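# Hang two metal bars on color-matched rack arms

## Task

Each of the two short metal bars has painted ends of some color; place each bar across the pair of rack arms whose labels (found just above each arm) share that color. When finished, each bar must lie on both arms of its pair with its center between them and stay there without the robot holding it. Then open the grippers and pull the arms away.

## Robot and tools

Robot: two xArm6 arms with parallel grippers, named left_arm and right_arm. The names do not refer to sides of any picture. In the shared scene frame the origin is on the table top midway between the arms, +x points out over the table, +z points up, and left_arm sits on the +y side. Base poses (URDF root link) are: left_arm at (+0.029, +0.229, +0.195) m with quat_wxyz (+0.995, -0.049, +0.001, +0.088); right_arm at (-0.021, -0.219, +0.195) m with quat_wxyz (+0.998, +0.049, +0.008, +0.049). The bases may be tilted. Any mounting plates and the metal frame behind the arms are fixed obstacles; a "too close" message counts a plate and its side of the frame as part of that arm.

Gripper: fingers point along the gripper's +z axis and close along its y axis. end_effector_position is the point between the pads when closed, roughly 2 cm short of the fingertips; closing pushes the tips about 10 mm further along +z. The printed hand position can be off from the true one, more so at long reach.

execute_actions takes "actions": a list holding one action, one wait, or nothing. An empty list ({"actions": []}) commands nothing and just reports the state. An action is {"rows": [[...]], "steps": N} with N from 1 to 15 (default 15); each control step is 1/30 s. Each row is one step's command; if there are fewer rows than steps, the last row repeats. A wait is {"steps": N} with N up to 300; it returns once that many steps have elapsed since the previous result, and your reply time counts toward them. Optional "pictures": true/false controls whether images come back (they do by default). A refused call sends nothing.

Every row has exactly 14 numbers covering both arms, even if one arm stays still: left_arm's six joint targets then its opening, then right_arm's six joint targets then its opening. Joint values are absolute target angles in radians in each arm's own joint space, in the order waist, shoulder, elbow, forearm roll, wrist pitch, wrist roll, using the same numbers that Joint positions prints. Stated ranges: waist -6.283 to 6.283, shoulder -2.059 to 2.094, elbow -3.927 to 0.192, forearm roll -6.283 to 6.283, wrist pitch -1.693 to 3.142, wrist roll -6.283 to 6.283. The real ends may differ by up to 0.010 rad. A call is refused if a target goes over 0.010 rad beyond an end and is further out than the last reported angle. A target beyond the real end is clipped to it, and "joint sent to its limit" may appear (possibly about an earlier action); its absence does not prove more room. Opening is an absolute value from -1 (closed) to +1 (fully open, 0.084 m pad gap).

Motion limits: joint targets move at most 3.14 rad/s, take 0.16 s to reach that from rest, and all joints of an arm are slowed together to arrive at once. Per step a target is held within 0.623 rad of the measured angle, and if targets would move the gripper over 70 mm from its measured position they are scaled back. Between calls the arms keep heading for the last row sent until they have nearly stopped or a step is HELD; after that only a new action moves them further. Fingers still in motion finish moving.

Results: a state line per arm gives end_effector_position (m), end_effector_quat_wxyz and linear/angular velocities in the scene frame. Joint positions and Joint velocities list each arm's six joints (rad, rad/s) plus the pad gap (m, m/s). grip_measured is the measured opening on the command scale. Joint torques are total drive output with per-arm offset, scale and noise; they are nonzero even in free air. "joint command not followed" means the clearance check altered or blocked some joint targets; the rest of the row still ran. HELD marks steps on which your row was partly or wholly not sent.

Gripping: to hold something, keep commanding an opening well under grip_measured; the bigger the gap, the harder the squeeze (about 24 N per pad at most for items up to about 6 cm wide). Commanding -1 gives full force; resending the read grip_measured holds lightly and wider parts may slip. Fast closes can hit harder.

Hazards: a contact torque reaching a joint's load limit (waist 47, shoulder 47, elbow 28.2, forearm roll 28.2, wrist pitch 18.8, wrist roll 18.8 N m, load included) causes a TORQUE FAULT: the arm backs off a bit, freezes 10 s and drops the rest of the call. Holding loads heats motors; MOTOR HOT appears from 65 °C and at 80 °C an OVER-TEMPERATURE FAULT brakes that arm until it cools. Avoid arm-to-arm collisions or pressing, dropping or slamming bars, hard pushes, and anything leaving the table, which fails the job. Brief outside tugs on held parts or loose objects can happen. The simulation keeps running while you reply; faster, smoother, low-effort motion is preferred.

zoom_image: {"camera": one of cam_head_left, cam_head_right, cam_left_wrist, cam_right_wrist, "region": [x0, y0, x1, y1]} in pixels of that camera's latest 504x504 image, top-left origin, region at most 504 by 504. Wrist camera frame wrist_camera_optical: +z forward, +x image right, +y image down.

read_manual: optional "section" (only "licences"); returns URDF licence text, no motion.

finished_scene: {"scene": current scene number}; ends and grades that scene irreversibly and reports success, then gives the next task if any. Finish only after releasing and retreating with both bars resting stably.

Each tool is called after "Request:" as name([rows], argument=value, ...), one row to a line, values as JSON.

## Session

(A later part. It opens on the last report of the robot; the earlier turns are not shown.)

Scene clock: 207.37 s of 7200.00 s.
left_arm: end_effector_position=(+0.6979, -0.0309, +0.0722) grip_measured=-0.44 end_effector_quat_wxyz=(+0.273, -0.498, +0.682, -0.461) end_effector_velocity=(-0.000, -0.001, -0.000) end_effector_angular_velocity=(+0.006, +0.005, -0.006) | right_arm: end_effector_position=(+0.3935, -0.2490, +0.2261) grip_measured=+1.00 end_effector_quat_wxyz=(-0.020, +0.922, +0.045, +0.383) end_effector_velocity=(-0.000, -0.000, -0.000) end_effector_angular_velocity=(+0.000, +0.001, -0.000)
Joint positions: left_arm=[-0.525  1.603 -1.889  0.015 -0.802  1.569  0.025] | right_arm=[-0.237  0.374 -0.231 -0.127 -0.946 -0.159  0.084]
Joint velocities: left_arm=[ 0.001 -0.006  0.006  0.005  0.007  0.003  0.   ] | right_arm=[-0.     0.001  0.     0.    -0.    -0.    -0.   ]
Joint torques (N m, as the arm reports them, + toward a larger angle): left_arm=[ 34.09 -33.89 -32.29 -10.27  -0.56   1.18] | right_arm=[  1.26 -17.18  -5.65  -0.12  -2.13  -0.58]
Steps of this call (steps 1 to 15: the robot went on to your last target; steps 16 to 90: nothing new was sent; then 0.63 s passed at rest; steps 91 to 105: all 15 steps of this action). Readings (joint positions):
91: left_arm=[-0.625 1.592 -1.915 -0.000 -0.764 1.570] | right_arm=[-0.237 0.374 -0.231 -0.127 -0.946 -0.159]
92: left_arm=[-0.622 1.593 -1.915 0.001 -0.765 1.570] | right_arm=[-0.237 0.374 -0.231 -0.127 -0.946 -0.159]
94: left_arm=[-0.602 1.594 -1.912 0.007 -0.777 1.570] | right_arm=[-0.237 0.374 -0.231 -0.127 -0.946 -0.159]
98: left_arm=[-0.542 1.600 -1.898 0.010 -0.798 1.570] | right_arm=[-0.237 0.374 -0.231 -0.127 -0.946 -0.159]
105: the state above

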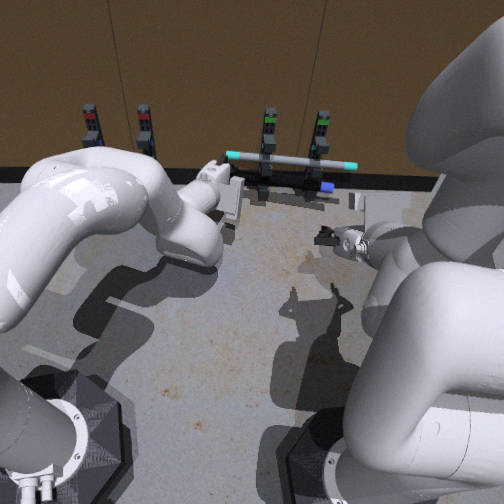

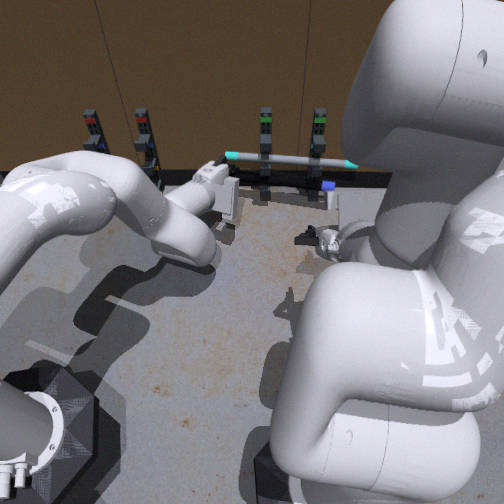

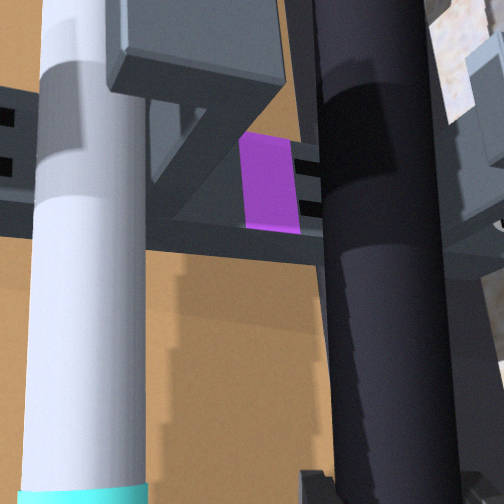

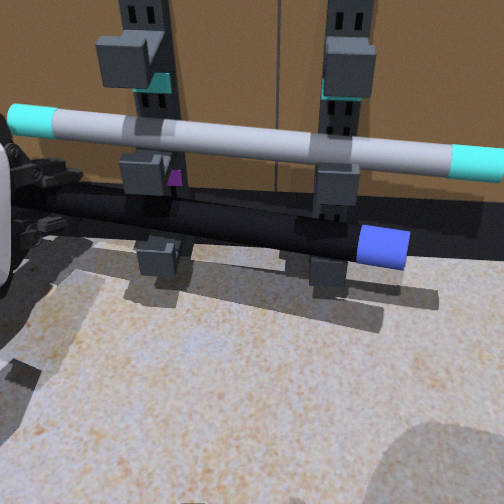

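Request:
execute_actions([
  {"rows":[[-0.4,1.53,-1.72,0,-0.9,1.57,-1,-0.237,0.374,-0.231,-0.127,-0.946,-0.159,1]],"steps":15},
], pictures=false)

Request:
execute_actions([
  {"rows":[[-0.25,1.46,-1.55,0,-0.99,1.57,-1,-0.237,0.374,-0.231,-0.127,-0.946,-0.159,1]],"steps":15},
])

Scene clock: 215.37 s of 7200.00 s.
left_arm: end_effector_position=(+0.6967, +0.0612, +0.0667) grip_measured=-0.45 end_effector_quat_wxyz=(+0.296, -0.547, +0.649, -0.438) end_effector_velocity=(-0.001, +0.022, +0.003) end_effector_angular_velocity=(-0.007, -0.008, +0.036) | right_arm: end_effector_position=(+0.3935, -0.2490, +0.2261) grip_measured=+1.00 end_effector_quat_wxyz=(-0.020, +0.922, +0.045, +0.383) end_effector_velocity=(+0.000, +0.000, +0.000) end_effector_angular_velocity=(+0.000, -0.000, +0.000)
Joint positions: left_arm=[-0.403  1.532 -1.719  0.    -0.896  1.57   0.025] | right_arm=[-0.237  0.374 -0.231 -0.127 -0.946 -0.159  0.084]
Joint velocities: left_arm=[ 0.03  -0.016  0.037 -0.005 -0.033 -0.003 -0.   ] | right_arm=[-0. -0. -0. -0.  0. -0. -0.]
Joint torques (N m, as the arm reports them, + toward a larger angle): left_arm=[  8.82 -32.25 -27.02  -3.27  -4.95   0.46] | right_arm=[  1.07 -17.5   -5.77  -0.29  -1.99  -0.59]
Steps of this call (steps 1 to 15: the robot went on to your last target; steps 16 to 90: nothing new was sent; then 4.50 s passed at rest; steps 91 to 105: all 15 steps of this action). Readings (joint positions):
91: left_arm=[-0.525 1.601 -1.888 0.015 -0.800 1.570] | right_arm=[-0.237 0.374 -0.231 -0.127 -0.946 -0.159]
92: left_arm=[-0.524 1.600 -1.884 0.015 -0.802 1.570] | right_arm=[-0.237 0.374 -0.231 -0.127 -0.946 -0.159]
94: left_arm=[-0.505 1.585 -1.850 0.014 -0.820 1.570] | right_arm=[-0.237 0.374 -0.231 -0.127 -0.946 -0.159]
98: left_arm=[-0.441 1.550 -1.763 0.007 -0.868 1.571] | right_arm=[-0.237 0.374 -0.231 -0.127 -0.946 -0.159]
105: the state above

Scene clock: 225.63 s of 7200.00 s.
left_arm: end_effector_position=(+0.6863, +0.0770, +0.0731) grip_measured=-0.45 end_effector_quat_wxyz=(+0.300, -0.549, +0.646, -0.437) end_effector_velocity=(-0.000, -0.001, +0.000) end_effector_angular_velocity=(-0.000, +0.000, -0.001) | right_arm: end_effector_position=(+0.3935, -0.2490, +0.2261) grip_measured=+1.00 end_effector_quat_wxyz=(-0.020, +0.922, +0.045, +0.383) end_effector_velocity=(-0.000, -0.000, -0.000) end_effector_angular_velocity=(-0.000, +0.000, +0.000)
Joint positions: left_arm=[-0.38   1.486 -1.627  0.014 -0.947  1.572  0.025] | right_arm=[-0.237  0.374 -0.231 -0.127 -0.946 -0.159  0.084]
Joint velocities: left_arm=[-0.002  0.     0.    -0.001  0.    -0.     0.   ] | right_arm=[-0.  0. -0.  0.  0. -0. -0.]
Joint torques (N m, as the arm reports them, + toward a larger angle): left_arm=[ -3.06 -21.25 -10.46   0.89  -2.52   0.21] | right_arm=[  1.33 -17.94  -5.77  -0.35  -1.88  -0.65]
TORQUE FAULT: the external load on joint 1 (waist) of the left arm reached its load limit, and that arm stopped for 10 seconds. A torque fault stops only its own arm. That arm's remaining commands of this call were not run. Joint 1 (waist) of that arm moved back by up to 3 degrees. That arm holds there, with its grip as last carried out, and accepts commands again: back off and push less far. That arm stops again, at the same cost, whenever a joint's load reaches its limit.
The stop of the left arm began at step 8 of this call (marked STOPPED below). From that step on that arm followed nothing that you had sent. 8 of its steps, steps kept back included, did not run and will not run. Nothing is kept back now, and the robot has no last target.
Steps of this call (steps 1 to 15: all 15 steps of this action; steps 16 to 308: the stop continued). Readings (joint positions):
1: left_arm=[-0.403 1.531 -1.718 0.000 -0.897 1.570] | right_arm=[-0.237 0.374 -0.231 -0.127 -0.946 -0.159]
2: left_arm=[-0.399 1.529 -1.714 0.000 -0.900 1.570] | right_arm=[-0.237 0.374 -0.231 -0.127 -0.946 -0.159]
4: left_arm=[-0.371 1.514 -1.682 0.000 -0.920 1.570] | right_arm=[-0.237 0.374 -0.231 -0.127 -0.946 -0.159]
8: left_arm=[-0.331 1.485 -1.625 0.019 -0.948 1.573] | right_arm=[-0.237 0.374 -0.231 -0.127 -0.946 -0.159] STOPPED (the left arm)
308: the state above

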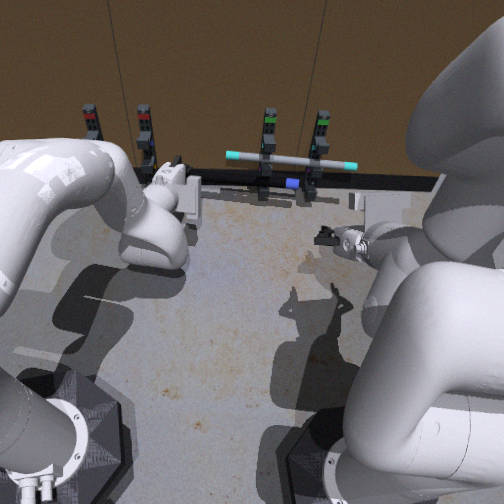

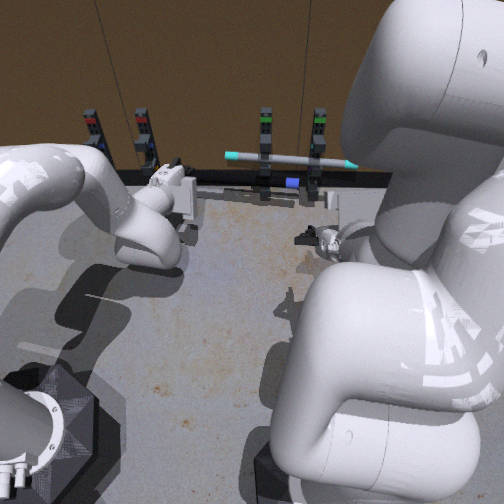

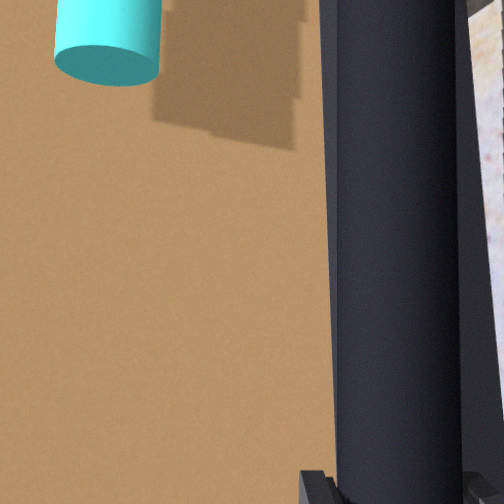

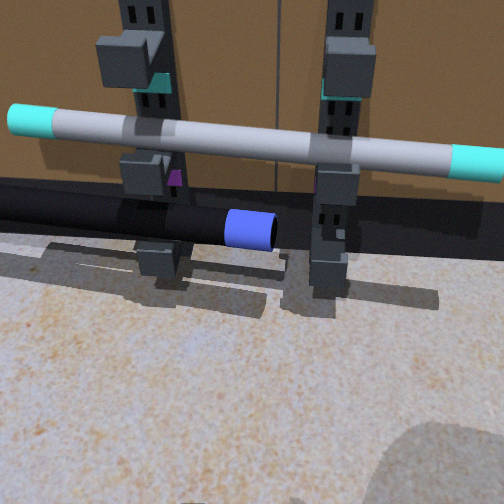

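Request:
execute_actions([
  {"rows":[[-0.4,1.36,-1.35,0,-1.1,1.57,-1,-0.237,0.374,-0.231,-0.127,-0.946,-0.159,1]],"steps":15},
], pictures=false)

Request:
execute_actions([
  {"rows":[[-0.25,1.25,-1.15,0,-1.2,1.57,-1,-0.237,0.374,-0.231,-0.127,-0.946,-0.159,1]],"steps":15},
], pictures=false)

Request:
execute_actions([
  {"steps":10},
])

Scene clock: 233.27 s of 7200.00 s.
left_arm: end_effector_position=(+0.6371, +0.0802, +0.0945) grip_measured=-0.45 end_effector_quat_wxyz=(+0.299, -0.548, +0.646, -0.439) end_effector_velocity=(-0.009, +0.001, +0.002) end_effector_angular_velocity=(+0.000, +0.003, -0.001) | right_arm: end_effector_position=(+0.3935, -0.2490, +0.2261) grip_measured=+1.00 end_effector_quat_wxyz=(-0.020, +0.922, +0.045, +0.383) end_effector_velocity=(-0.000, -0.000, -0.000) end_effector_angular_velocity=(+0.000, +0.001, +0.000)
Joint positions: left_arm=[-0.4    1.362 -1.354  0.    -1.098  1.57   0.025] | right_arm=[-0.237  0.374 -0.231 -0.127 -0.946 -0.159  0.084]
Joint velocities: left_arm=[-0.002 -0.015  0.041 -0.002 -0.023 -0.    -0.   ] | right_arm=[-0.  0.  0. -0.  0. -0.  0.]
Joint torques (N m, as the arm reports them, + toward a larger angle): left_arm=[ -2.24 -19.04  -9.28   0.61  -1.97   0.13] | right_arm=[  0.86 -17.31  -5.66  -0.1   -2.13  -0.87]
Steps of this call (steps 1 to 90: nothing new was sent; then 4.13 s passed at rest; steps 91 to 105: all 15 steps of this action). Readings (joint positions):
91: left_arm=[-0.380 1.486 -1.627 0.014 -0.948 1.572] | right_arm=[-0.237 0.374 -0.231 -0.127 -0.946 -0.159]
92: left_arm=[-0.380 1.485 -1.623 0.013 -0.950 1.572] | right_arm=[-0.237 0.374 -0.231 -0.127 -0.946 -0.159]
94: left_arm=[-0.383 1.464 -1.576 0.011 -0.976 1.572] | right_arm=[-0.237 0.374 -0.231 -0.127 -0.946 -0.159]
98: left_arm=[-0.396 1.389 -1.413 0.003 -1.065 1.571] | right_arm=[-0.237 0.374 -0.231 -0.127 -0.946 -0.159]
105: the state above

Scene clock: 233.77 s of 7200.00 s.
left_arm: end_effector_position=(+0.6181, +0.1753, +0.1147) grip_measured=-0.45 end_effector_quat_wxyz=(+0.329, -0.595, +0.604, -0.416) end_effector_velocity=(-0.017, +0.015, -0.007) end_effector_angular_velocity=(+0.002, +0.030, +0.019) | right_arm: end_effector_position=(+0.3935, -0.2490, +0.2261) grip_measured=+1.00 end_effector_quat_wxyz=(-0.020, +0.922, +0.045, +0.383) end_effector_velocity=(+0.000, -0.000, +0.000) end_effector_angular_velocity=(-0.000, -0.001, -0.001)
Joint positions: left_arm=[-0.253  1.252 -1.156 -0.    -1.198  1.57   0.025] | right_arm=[-0.237  0.374 -0.231 -0.127 -0.946 -0.159  0.084]
Joint velocities: left_arm=[ 0.025 -0.013  0.061  0.003 -0.02   0.     0.   ] | right_arm=[-0.    -0.001 -0.     0.    -0.    -0.    -0.   ]
Joint torques (N m, as the arm reports them, + toward a larger angle): left_arm=[ -3.12 -17.74  -6.5    0.58  -2.29  -0.11] | right_arm=[  0.97 -17.05  -5.85  -0.29  -2.45  -0.5 ]
Steps of this call (steps 1 to 15: all 15 steps of this action). Readings (joint positions):
1: left_arm=[-0.400 1.361 -1.353 0.000 -1.098 1.570] | right_arm=[-0.237 0.374 -0.231 -0.127 -0.946 -0.159]
2: left_arm=[-0.397 1.359 -1.348 0.000 -1.101 1.570] | right_arm=[-0.237 0.374 -0.231 -0.127 -0.946 -0.159]
4: left_arm=[-0.370 1.338 -1.308 0.001 -1.121 1.570] | right_arm=[-0.237 0.374 -0.231 -0.127 -0.946 -0.159]
8: left_arm=[-0.294 1.285 -1.207 0.001 -1.167 1.570] | right_arm=[-0.237 0.374 -0.231 -0.127 -0.946 -0.159]
15: the state above

Scene clock: 234.10 s of 7200.00 s.
left_arm: end_effector_position=(+0.6166, +0.1770, +0.1142) grip_measured=-0.45 end_effector_quat_wxyz=(+0.328, -0.596, +0.604, -0.415) end_effector_velocity=(-0.000, +0.001, -0.000) end_effector_angular_velocity=(+0.000, +0.001, +0.001) | right_arm: end_effector_position=(+0.3935, -0.2490, +0.2261) grip_measured=+1.00 end_effector_quat_wxyz=(-0.020, +0.922, +0.045, +0.383) end_effector_velocity=(-0.000, +0.000, -0.000) end_effector_angular_velocity=(+0.000, +0.000, +0.000)
Joint positions: left_arm=[-0.25   1.25  -1.15   0.    -1.2    1.57   0.025] | right_arm=[-0.237  0.374 -0.231 -0.127 -0.946 -0.159  0.084]
Joint velocities: left_arm=[ 0.002 -0.001  0.002  0.001 -0.001  0.     0.   ] | right_arm=[ 0. -0.  0.  0.  0.  0.  0.]
Joint torques (N m, as the arm reports them, + toward a larger angle): left_arm=[ -2.14 -17.68  -7.04   0.79  -2.34  -0.03] | right_arm=[  1.35 -16.85  -5.22  -0.65  -1.97  -0.57]
Steps of this call (steps 1 to 10: the robot went on to your last target). Readings (joint positions):
1: left_arm=[-0.252 1.251 -1.154 -0.000 -1.199 1.570] | right_arm=[-0.237 0.374 -0.231 -0.127 -0.946 -0.159]
2: left_arm=[-0.252 1.251 -1.153 -0.000 -1.199 1.570] | right_arm=[-0.237 0.374 -0.231 -0.127 -0.946 -0.159]
4: left_arm=[-0.251 1.251 -1.151 0.000 -1.200 1.570] | right_arm=[-0.237 0.374 -0.231 -0.127 -0.946 -0.159]
8: left_arm=[-0.251 1.250 -1.151 0.000 -1.200 1.570] | right_arm=[-0.237 0.374 -0.231 -0.127 -0.946 -0.159]
10: the state above

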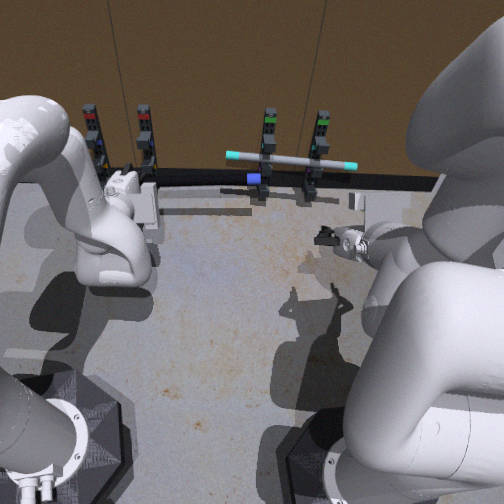

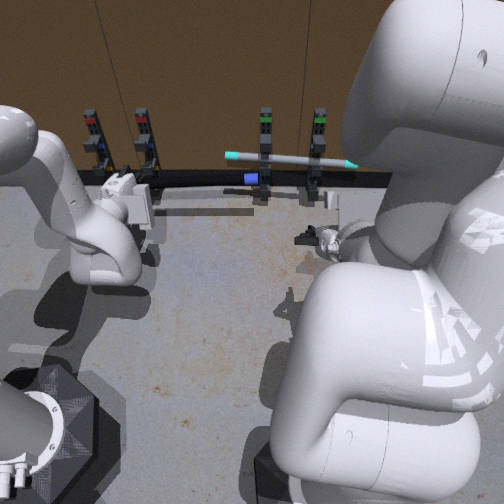

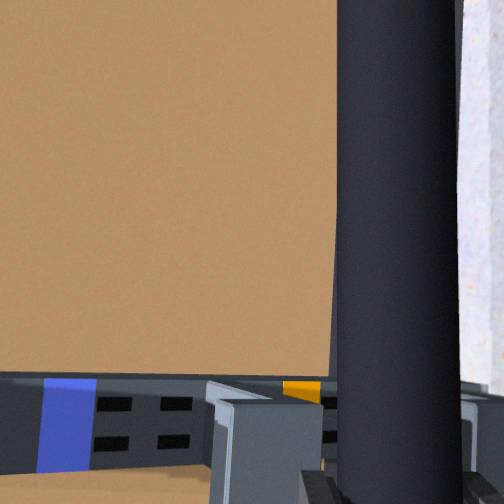

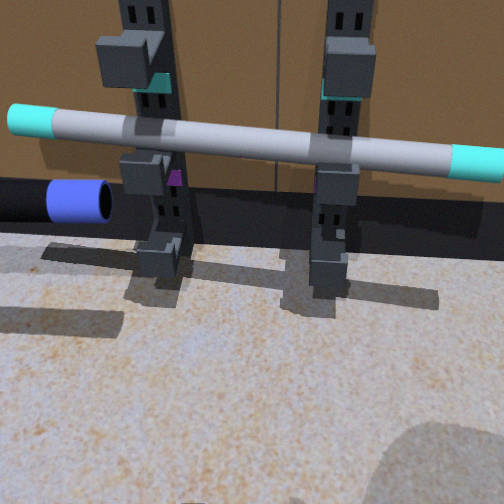

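Request:
execute_actions([
  {"rows":[[-0.25,1.1,-1.1,0,-1.1,1.57,-1,-0.237,0.374,-0.231,-0.127,-0.946,-0.159,1]],"steps":15},
], pictures=false)

Request:
execute_actions([
  {"rows":[[0.05,1.1,-1.1,0.3,-1.1,1.57,-1,-0.237,0.374,-0.231,-0.127,-0.946,-0.159,1]],"steps":15},
], pictures=false)

Request:
execute_actions([
  {"steps":10},
])

Scene clock: 251.77 s of 7200.00 s.
left_arm: end_effector_position=(+0.6415, +0.1802, +0.1623) grip_measured=-0.45 end_effector_quat_wxyz=(+0.329, -0.596, +0.603, -0.415) end_effector_velocity=(+0.002, -0.000, +0.005) end_effector_angular_velocity=(+0.000, +0.003, -0.003) | right_arm: end_effector_position=(+0.3935, -0.2490, +0.2261) grip_measured=+1.00 end_effector_quat_wxyz=(-0.020, +0.922, +0.045, +0.383) end_effector_velocity=(-0.000, -0.000, -0.000) end_effector_angular_velocity=(+0.000, +0.001, -0.001)
Joint positions: left_arm=[-0.25   1.102 -1.1   -0.    -1.102  1.57   0.025] | right_arm=[-0.237  0.374 -0.231 -0.127 -0.946 -0.159  0.084]
Joint velocities: left_arm=[ 0.001 -0.017  0.006  0.003  0.014  0.    -0.   ] | right_arm=[-0.     0.001 -0.     0.001  0.     0.    -0.   ]
Joint torques (N m, as the arm reports them, + toward a larger angle): left_arm=[ -2.17 -18.67 -11.19   0.85  -2.67   0.26] | right_arm=[  1.78 -17.12  -5.56  -0.78  -1.84  -0.75]
Steps of this call (steps 1 to 15: the robot went on to your last target; steps 16 to 90: nothing new was sent; then 14.17 s passed at rest; steps 91 to 105: all 15 steps of this action). Readings (joint positions):
91: left_arm=[-0.250 1.250 -1.150 -0.000 -1.200 1.570] | right_arm=[-0.237 0.374 -0.231 -0.127 -0.946 -0.159]
92: left_arm=[-0.250 1.247 -1.148 -0.000 -1.197 1.570] | right_arm=[-0.237 0.374 -0.231 -0.127 -0.946 -0.159]
94: left_arm=[-0.250 1.212 -1.131 0.000 -1.169 1.570] | right_arm=[-0.237 0.374 -0.231 -0.127 -0.946 -0.159]
98: left_arm=[-0.250 1.122 -1.111 0.000 -1.117 1.570] | right_arm=[-0.237 0.374 -0.231 -0.127 -0.946 -0.159]
105: the state above

Scene clock: 252.27 s of 7200.00 s.
left_arm: end_effector_position=(+0.6346, +0.2845, +0.1527) grip_measured=-0.45 end_effector_quat_wxyz=(+0.330, -0.598, +0.602, -0.414) end_effector_velocity=(-0.004, +0.027, +0.003) end_effector_angular_velocity=(+0.003, -0.013, -0.024) | right_arm: end_effector_position=(+0.3935, -0.2490, +0.2261) grip_measured=+1.00 end_effector_quat_wxyz=(-0.020, +0.922, +0.045, +0.383) end_effector_velocity=(+0.000, -0.000, +0.000) end_effector_angular_velocity=(-0.000, -0.000, -0.000)
Joint positions: left_arm=[ 0.043  1.1   -1.101  0.288 -1.1    1.57   0.025] | right_arm=[-0.237  0.374 -0.231 -0.127 -0.946 -0.159  0.084]
Joint velocities: left_arm=[ 0.094 -0.007 -0.004  0.119 -0.     0.    -0.   ] | right_arm=[-0.    -0.001  0.     0.    -0.    -0.    -0.   ]
Joint torques (N m, as the arm reports them, + toward a larger angle): left_arm=[ -4.98 -17.66  -7.3    1.09  -2.18   0.34] | right_arm=[  1.16 -16.39  -5.76  -0.33  -1.92  -0.55]
Steps of this call (steps 1 to 15: all 15 steps of this action). Readings (joint positions):
1: left_arm=[-0.250 1.101 -1.100 0.000 -1.102 1.570] | right_arm=[-0.237 0.374 -0.231 -0.127 -0.946 -0.159]
2: left_arm=[-0.247 1.101 -1.100 0.005 -1.101 1.570] | right_arm=[-0.237 0.374 -0.231 -0.127 -0.946 -0.159]
4: left_arm=[-0.207 1.101 -1.101 0.051 -1.102 1.570] | right_arm=[-0.237 0.374 -0.231 -0.127 -0.946 -0.159]
8: left_arm=[-0.066 1.099 -1.103 0.181 -1.101 1.570] | right_arm=[-0.237 0.374 -0.231 -0.127 -0.946 -0.159]
15: the state above

Scene clock: 252.60 s of 7200.00 s.
left_arm: end_effector_position=(+0.6337, +0.2853, +0.1523) grip_measured=-0.45 end_effector_quat_wxyz=(+0.329, -0.596, +0.604, -0.415) end_effector_velocity=(-0.000, +0.003, -0.000) end_effector_angular_velocity=(-0.000, +0.001, +0.002) | right_arm: end_effector_position=(+0.3935, -0.2490, +0.2261) grip_measured=+1.00 end_effector_quat_wxyz=(-0.020, +0.922, +0.045, +0.383) end_effector_velocity=(+0.000, -0.000, +0.000) end_effector_angular_velocity=(+0.000, -0.000, -0.000)
Joint positions: left_arm=[ 0.049  1.1   -1.1    0.299 -1.1    1.57   0.025] | right_arm=[-0.237  0.374 -0.231 -0.127 -0.946 -0.159  0.084]
Joint velocities: left_arm=[ 0.006  0.    -0.001  0.004  0.001 -0.     0.   ] | right_arm=[-0. -0.  0. -0. -0.  0.  0.]
Joint torques (N m, as the arm reports them, + toward a larger angle): left_arm=[ -2.72 -17.9   -7.44   1.3   -2.35   0.13] | right_arm=[  1.41 -17.05  -5.16  -0.33  -2.23  -0.68]
Steps of this call (steps 1 to 10: the robot went on to your last target). Readings (joint positions):
1: left_arm=[0.045 1.100 -1.101 0.291 -1.100 1.570] | right_arm=[-0.237 0.374 -0.231 -0.127 -0.946 -0.159]
2: left_arm=[0.047 1.100 -1.101 0.293 -1.100 1.570] | right_arm=[-0.237 0.374 -0.231 -0.127 -0.946 -0.159]
4: left_arm=[0.048 1.100 -1.100 0.297 -1.100 1.570] | right_arm=[-0.237 0.374 -0.231 -0.127 -0.946 -0.159]
8: left_arm=[0.049 1.100 -1.100 0.299 -1.100 1.570] | right_arm=[-0.237 0.374 -0.231 -0.127 -0.946 -0.159]
10: the state above

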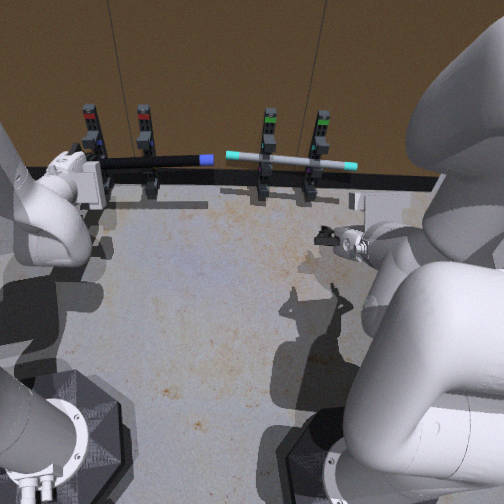

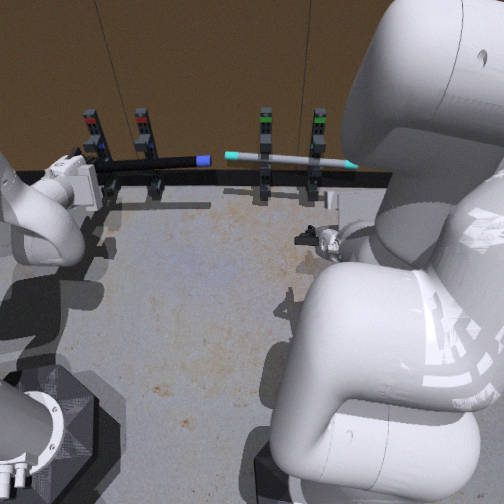

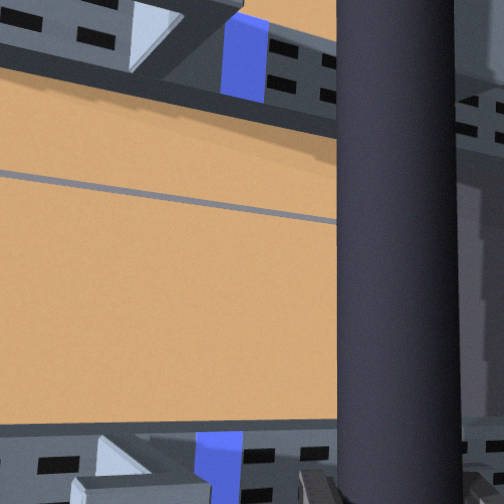

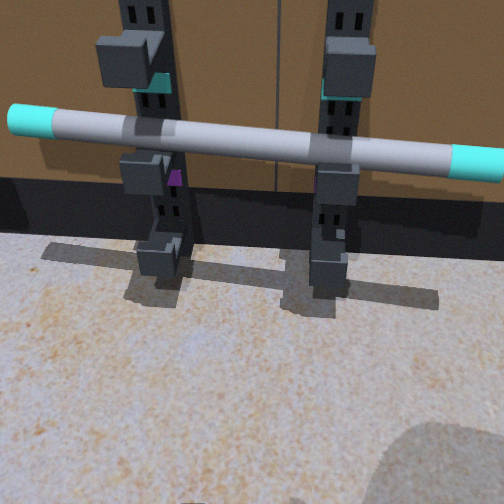

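Request:
execute_actions([
  {"rows":[[0.15,1.05,-1.1,0.4,-1.1,1.57,-1,-0.237,0.374,-0.231,-0.127,-0.946,-0.159,1]],"steps":15},
])

Scene clock: 267.63 s of 7200.00 s.
left_arm: end_effector_position=(+0.6373, +0.3262, +0.1774) grip_measured=-0.44 end_effector_quat_wxyz=(+0.348, -0.585, +0.598, -0.423) end_effector_velocity=(+0.000, +0.004, +0.003) end_effector_angular_velocity=(+0.003, -0.006, -0.002) | right_arm: end_effector_position=(+0.3935, -0.2490, +0.2261) grip_measured=+1.00 end_effector_quat_wxyz=(-0.020, +0.922, +0.045, +0.383) end_effector_velocity=(-0.000, -0.000, -0.000) end_effector_angular_velocity=(+0.000, +0.001, -0.000)
Joint positions: left_arm=[ 0.148  1.051 -1.099  0.399 -1.1    1.57   0.025] | right_arm=[-0.237  0.374 -0.231 -0.127 -0.946 -0.159  0.084]
Joint velocities: left_arm=[ 0.011 -0.005 -0.001  0.014 -0.     0.     0.   ] | right_arm=[-0.     0.001 -0.     0.    -0.     0.     0.   ]
Joint torques (N m, as the arm reports them, + toward a larger angle): left_arm=[ -2.46 -19.41  -9.62   0.13  -3.21  -0.08] | right_arm=[  1.78 -17.4   -5.42  -0.29  -1.79  -0.44]
Steps of this call (steps 1 to 30: the robot went on to your last target; steps 31 to 90: nothing new was sent; then 11.53 s passed at rest; steps 91 to 105: all 15 steps of this action). Readings (joint positions):
91: left_arm=[0.050 1.100 -1.100 0.300 -1.100 1.570] | right_arm=[-0.237 0.374 -0.231 -0.127 -0.946 -0.159]
92: left_arm=[0.053 1.099 -1.100 0.305 -1.100 1.570] | right_arm=[-0.237 0.374 -0.231 -0.127 -0.946 -0.159]
94: left_arm=[0.083 1.085 -1.098 0.336 -1.099 1.570] | right_arm=[-0.237 0.374 -0.231 -0.127 -0.946 -0.159]
98: left_arm=[0.136 1.056 -1.101 0.383 -1.100 1.571] | right_arm=[-0.237 0.374 -0.231 -0.127 -0.946 -0.159]
105: the state above

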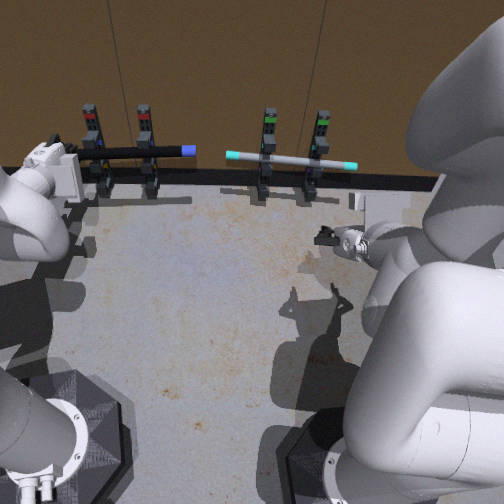

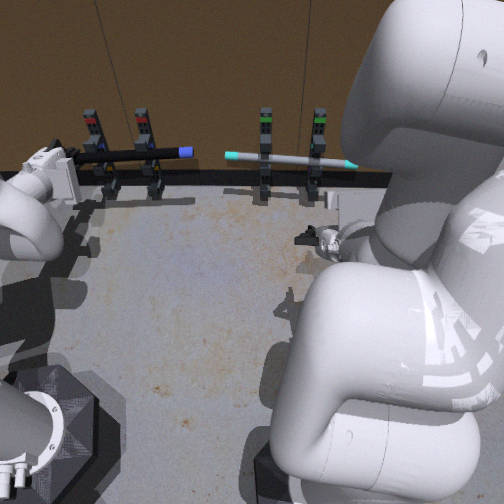

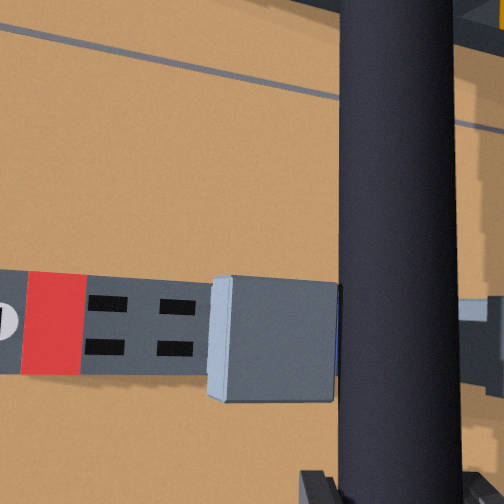

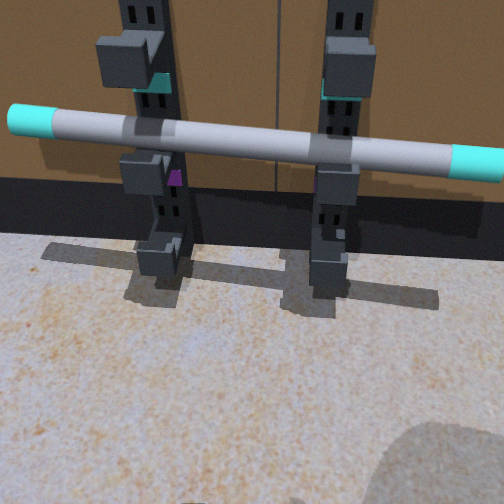

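Forward.

Request:
execute_actions([
  {"rows":[[0.15,1.14,-1.31,0.4,-1.0,1.57,-1,-0.237,0.374,-0.231,-0.127,-0.946,-0.159,1]],"steps":15},
])

Scene clock: 274.63 s of 7200.00 s.
left_arm: end_effector_position=(+0.6822, +0.3437, +0.1686) grip_measured=-0.45 end_effector_quat_wxyz=(+0.367, -0.576, +0.603, -0.413) end_effector_velocity=(+0.006, +0.001, -0.001) end_effector_angular_velocity=(+0.008, -0.000, -0.000) | right_arm: end_effector_position=(+0.3935, -0.2490, +0.2261) grip_measured=+1.00 end_effector_quat_wxyz=(-0.020, +0.922, +0.045, +0.383) end_effector_velocity=(+0.000, -0.000, +0.000) end_effector_angular_velocity=(-0.000, -0.001, -0.001)
Joint positions: left_arm=[ 0.15   1.139 -1.307  0.4   -1.002  1.57   0.025] | right_arm=[-0.237  0.374 -0.231 -0.127 -0.946 -0.159  0.084]
Joint velocities: left_arm=[-0.002  0.011 -0.029 -0.002  0.017  0.001  0.   ] | right_arm=[-0.    -0.001 -0.     0.001  0.    -0.    -0.   ]
Joint torques (N m, as the arm reports them, + toward a larger angle): left_arm=[ -3.06 -20.52 -10.8    0.17  -2.17  -0.02] | right_arm=[  1.05 -16.7   -5.17  -0.49  -2.23  -0.87]
Steps of this call (steps 1 to 15: the robot went on to your last target; steps 16 to 90: nothing new was sent; then 3.50 s passed at rest; steps 91 to 105: all 15 steps of this action). Readings (joint positions):
91: left_arm=[0.150 1.050 -1.100 0.400 -1.100 1.570] | right_arm=[-0.237 0.374 -0.231 -0.127 -0.946 -0.159]
92: left_arm=[0.150 1.052 -1.104 0.400 -1.098 1.570] | right_arm=[-0.237 0.374 -0.231 -0.127 -0.946 -0.159]
94: left_arm=[0.150 1.071 -1.148 0.400 -1.077 1.570] | right_arm=[-0.237 0.374 -0.231 -0.127 -0.946 -0.159]
98: left_arm=[0.150 1.121 -1.272 0.400 -1.021 1.569] | right_arm=[-0.237 0.374 -0.231 -0.127 -0.946 -0.159]
105: the state above

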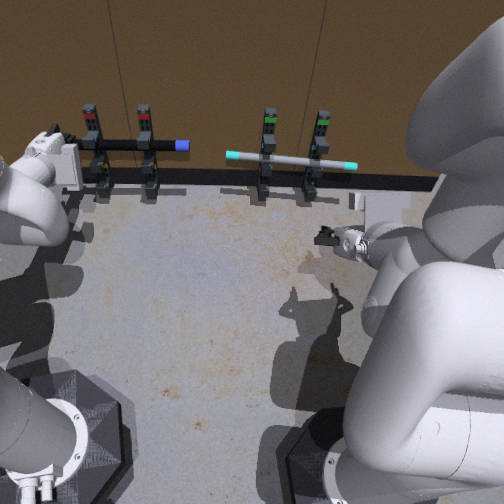

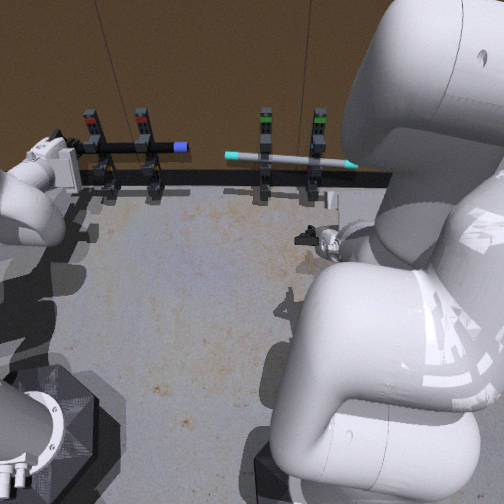

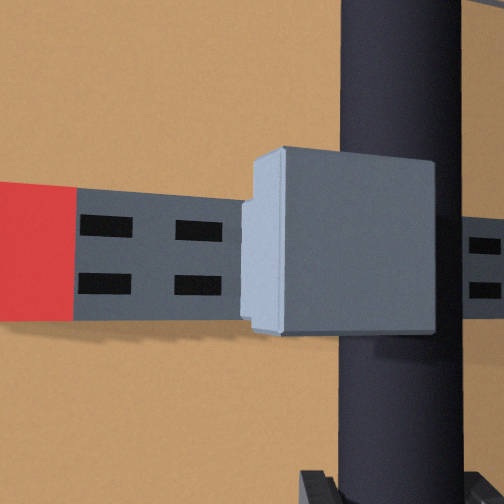

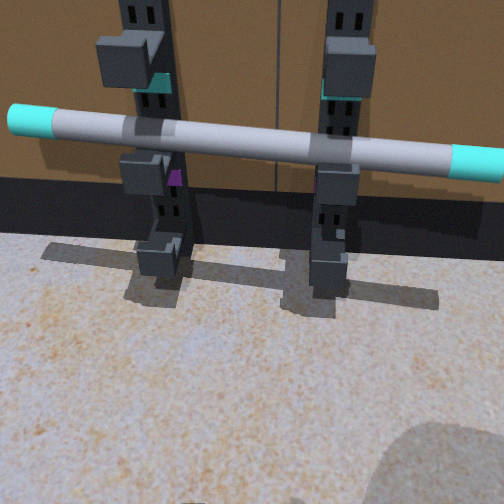

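Lower slightly and release.

Request:
execute_actions([
  {"rows":[[0.15,1.17,-1.31,0.4,-1.0,1.57,-1,-0.237,0.374,-0.231,-0.127,-0.946,-0.159,1]],"steps":12},
], pictures=false)

Request:
execute_actions([
  {"rows":[[0.15,1.17,-1.31,0.4,-1.0,1.57,0.3,-0.237,0.374,-0.231,-0.127,-0.946,-0.159,1]],"steps":15},
], pictures=false)

Request:
execute_actions([
  {"rows":[[0.3,1.08,-1.1,0.55,-1.1,1.57,0.3,-0.237,0.374,-0.231,-0.127,-0.946,-0.159,1]],"steps":15},
])

Scene clock: 282.57 s of 7200.00 s.
left_arm: end_effector_position=(+0.6751, +0.3396, +0.1502) grip_measured=-0.45 end_effector_quat_wxyz=(+0.356, -0.582, +0.607, -0.408) end_effector_velocity=(+0.001, -0.000, +0.001) end_effector_angular_velocity=(+0.001, -0.004, -0.002) | right_arm: end_effector_position=(+0.3935, -0.2490, +0.2261) grip_measured=+1.00 end_effector_quat_wxyz=(-0.020, +0.922, +0.045, +0.383) end_effector_velocity=(-0.000, +0.000, -0.000) end_effector_angular_velocity=(+0.000, +0.001, +0.000)
Joint positions: left_arm=[ 0.15   1.169 -1.31   0.4   -1.     1.57   0.025] | right_arm=[-0.237  0.374 -0.231 -0.127 -0.946 -0.159  0.084]
Joint velocities: left_arm=[ 0.     0.003 -0.005  0.003 -0.001  0.    -0.   ] | right_arm=[-0.     0.001  0.    -0.     0.    -0.    -0.   ]
Joint torques (N m, as the arm reports them, + toward a larger angle): left_arm=[ -2.27 -20.44  -9.32   0.69  -2.37   0.17] | right_arm=[  0.98 -17.58  -6.15  -0.54  -1.99  -0.44]
Steps of this call (steps 1 to 15: the robot went on to your last target; steps 16 to 90: nothing new was sent; then 4.53 s passed at rest; steps 91 to 102: all 12 steps of this action). Readings (joint positions):
91: left_arm=[0.150 1.140 -1.310 0.400 -1.000 1.570] | right_arm=[-0.237 0.374 -0.231 -0.127 -0.946 -0.159]
92: left_arm=[0.150 1.142 -1.311 0.400 -1.000 1.570] | right_arm=[-0.237 0.374 -0.231 -0.127 -0.946 -0.159]
94: left_arm=[0.150 1.151 -1.312 0.399 -1.001 1.570] | right_arm=[-0.237 0.374 -0.231 -0.127 -0.946 -0.159]
98: left_arm=[0.150 1.167 -1.309 0.400 -1.000 1.570] | right_arm=[-0.237 0.374 -0.231 -0.127 -0.946 -0.159]
102: the state above

Scene clock: 283.07 s of 7200.00 s.
left_arm: end_effector_position=(+0.6747, +0.3393, +0.1495) grip_measured=+0.29 end_effector_quat_wxyz=(+0.355, -0.583, +0.607, -0.408) end_effector_velocity=(-0.001, -0.000, -0.001) end_effector_angular_velocity=(-0.000, +0.002, +0.000) | right_arm: end_effector_position=(+0.3935, -0.2490, +0.2261) grip_measured=+1.00 end_effector_quat_wxyz=(-0.020, +0.922, +0.045, +0.383) end_effector_velocity=(+0.000, -0.000, +0.001) end_effector_angular_velocity=(-0.000, -0.001, -0.000)
Joint positions: left_arm=[ 0.15   1.17  -1.31   0.4   -1.     1.57   0.056] | right_arm=[-0.237  0.374 -0.231 -0.127 -0.946 -0.159  0.084]
Joint velocities: left_arm=[ 0.     0.001  0.001 -0.     0.001  0.     0.002] | right_arm=[-0.    -0.001  0.    -0.    -0.     0.     0.   ]
Joint torques (N m, as the arm reports them, + toward a larger angle): left_arm=[ -2.54 -19.35  -9.46   0.72  -2.07   0.35] | right_arm=[  1.34 -17.51  -5.24  -0.39  -2.01  -0.7 ]
Steps of this call (steps 1 to 15: all 15 steps of this action). Readings (joint positions):
1: left_arm=[0.150 1.169 -1.310 0.400 -1.000 1.570] | right_arm=[-0.237 0.374 -0.231 -0.127 -0.946 -0.159]
2: left_arm=[0.150 1.169 -1.310 0.400 -1.000 1.570] | right_arm=[-0.237 0.374 -0.231 -0.127 -0.946 -0.159]
4: left_arm=[0.150 1.169 -1.311 0.400 -1.000 1.570] | right_arm=[-0.237 0.374 -0.231 -0.127 -0.946 -0.159]
8: left_arm=[0.150 1.169 -1.310 0.400 -1.000 1.570] | right_arm=[-0.237 0.374 -0.231 -0.127 -0.946 -0.159]
15: the state above

Scene clock: 283.57 s of 7200.00 s.
left_arm: end_effector_position=(+0.6095, +0.3716, +0.1551) grip_measured=+0.29 end_effector_quat_wxyz=(+0.337, -0.591, +0.602, -0.417) end_effector_velocity=(-0.009, -0.001, +0.002) end_effector_angular_velocity=(-0.009, +0.000, -0.008) | right_arm: end_effector_position=(+0.3935, -0.2490, +0.2261) grip_measured=+1.00 end_effector_quat_wxyz=(-0.020, +0.922, +0.045, +0.383) end_effector_velocity=(-0.000, -0.000, -0.000) end_effector_angular_velocity=(+0.000, +0.001, -0.001)
Joint positions: left_arm=[ 0.297  1.081 -1.103  0.548 -1.098  1.57   0.056] | right_arm=[-0.237  0.374 -0.231 -0.127 -0.946 -0.159  0.084]
Joint velocities: left_arm=[ 0.015 -0.012  0.03   0.023 -0.015 -0.     0.   ] | right_arm=[-0.     0.001 -0.     0.001 -0.     0.    -0.   ]
Joint torques (N m, as the arm reports them, + toward a larger angle): left_arm=[ -2.04 -17.93  -7.48   0.89  -1.73   0.47] | right_arm=[  1.31 -17.59  -5.95  -0.36  -2.22  -0.55]
Steps of this call (steps 1 to 15: all 15 steps of this action). Readings (joint positions):
1: left_arm=[0.150 1.170 -1.310 0.400 -1.000 1.570] | right_arm=[-0.237 0.374 -0.231 -0.127 -0.946 -0.159]
2: left_arm=[0.152 1.169 -1.306 0.403 -1.002 1.570] | right_arm=[-0.237 0.374 -0.231 -0.127 -0.946 -0.159]
4: left_arm=[0.181 1.150 -1.263 0.436 -1.024 1.570] | right_arm=[-0.237 0.374 -0.231 -0.127 -0.946 -0.159]
8: left_arm=[0.272 1.099 -1.142 0.518 -1.079 1.570] | right_arm=[-0.237 0.374 -0.231 -0.127 -0.946 -0.159]
15: the state above

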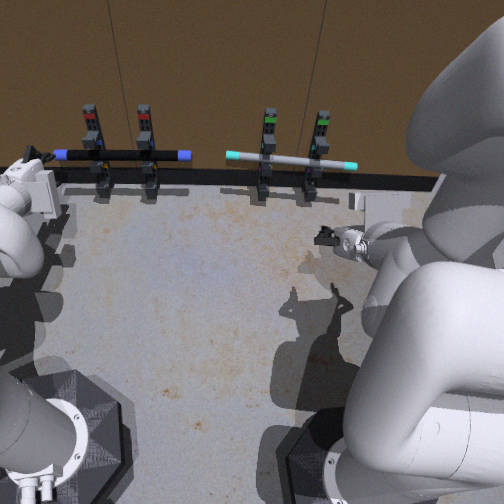

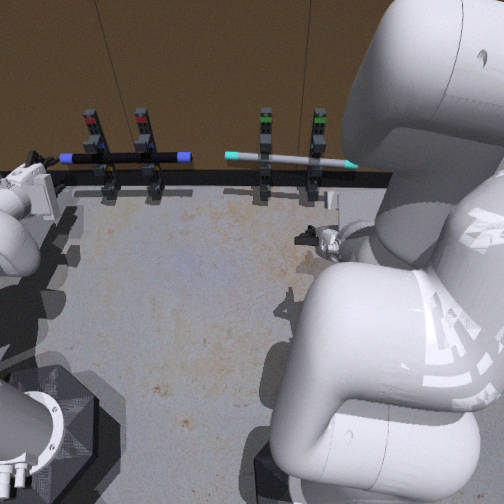

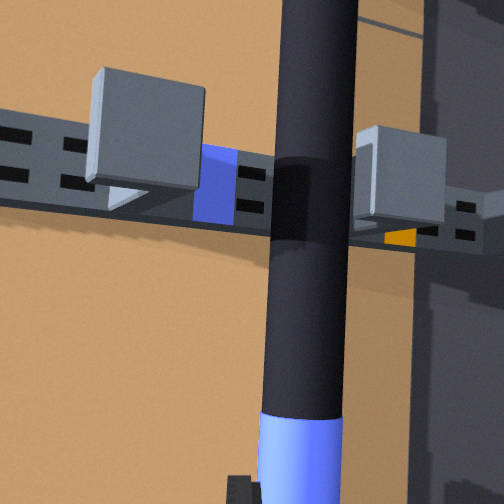

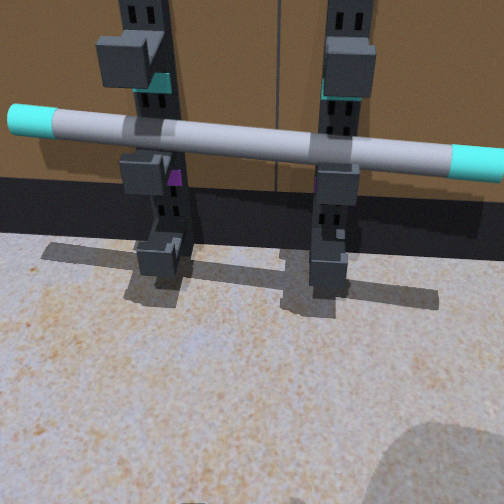

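Request:
finished_scene(scene=1)

The scene is finished: the task was done.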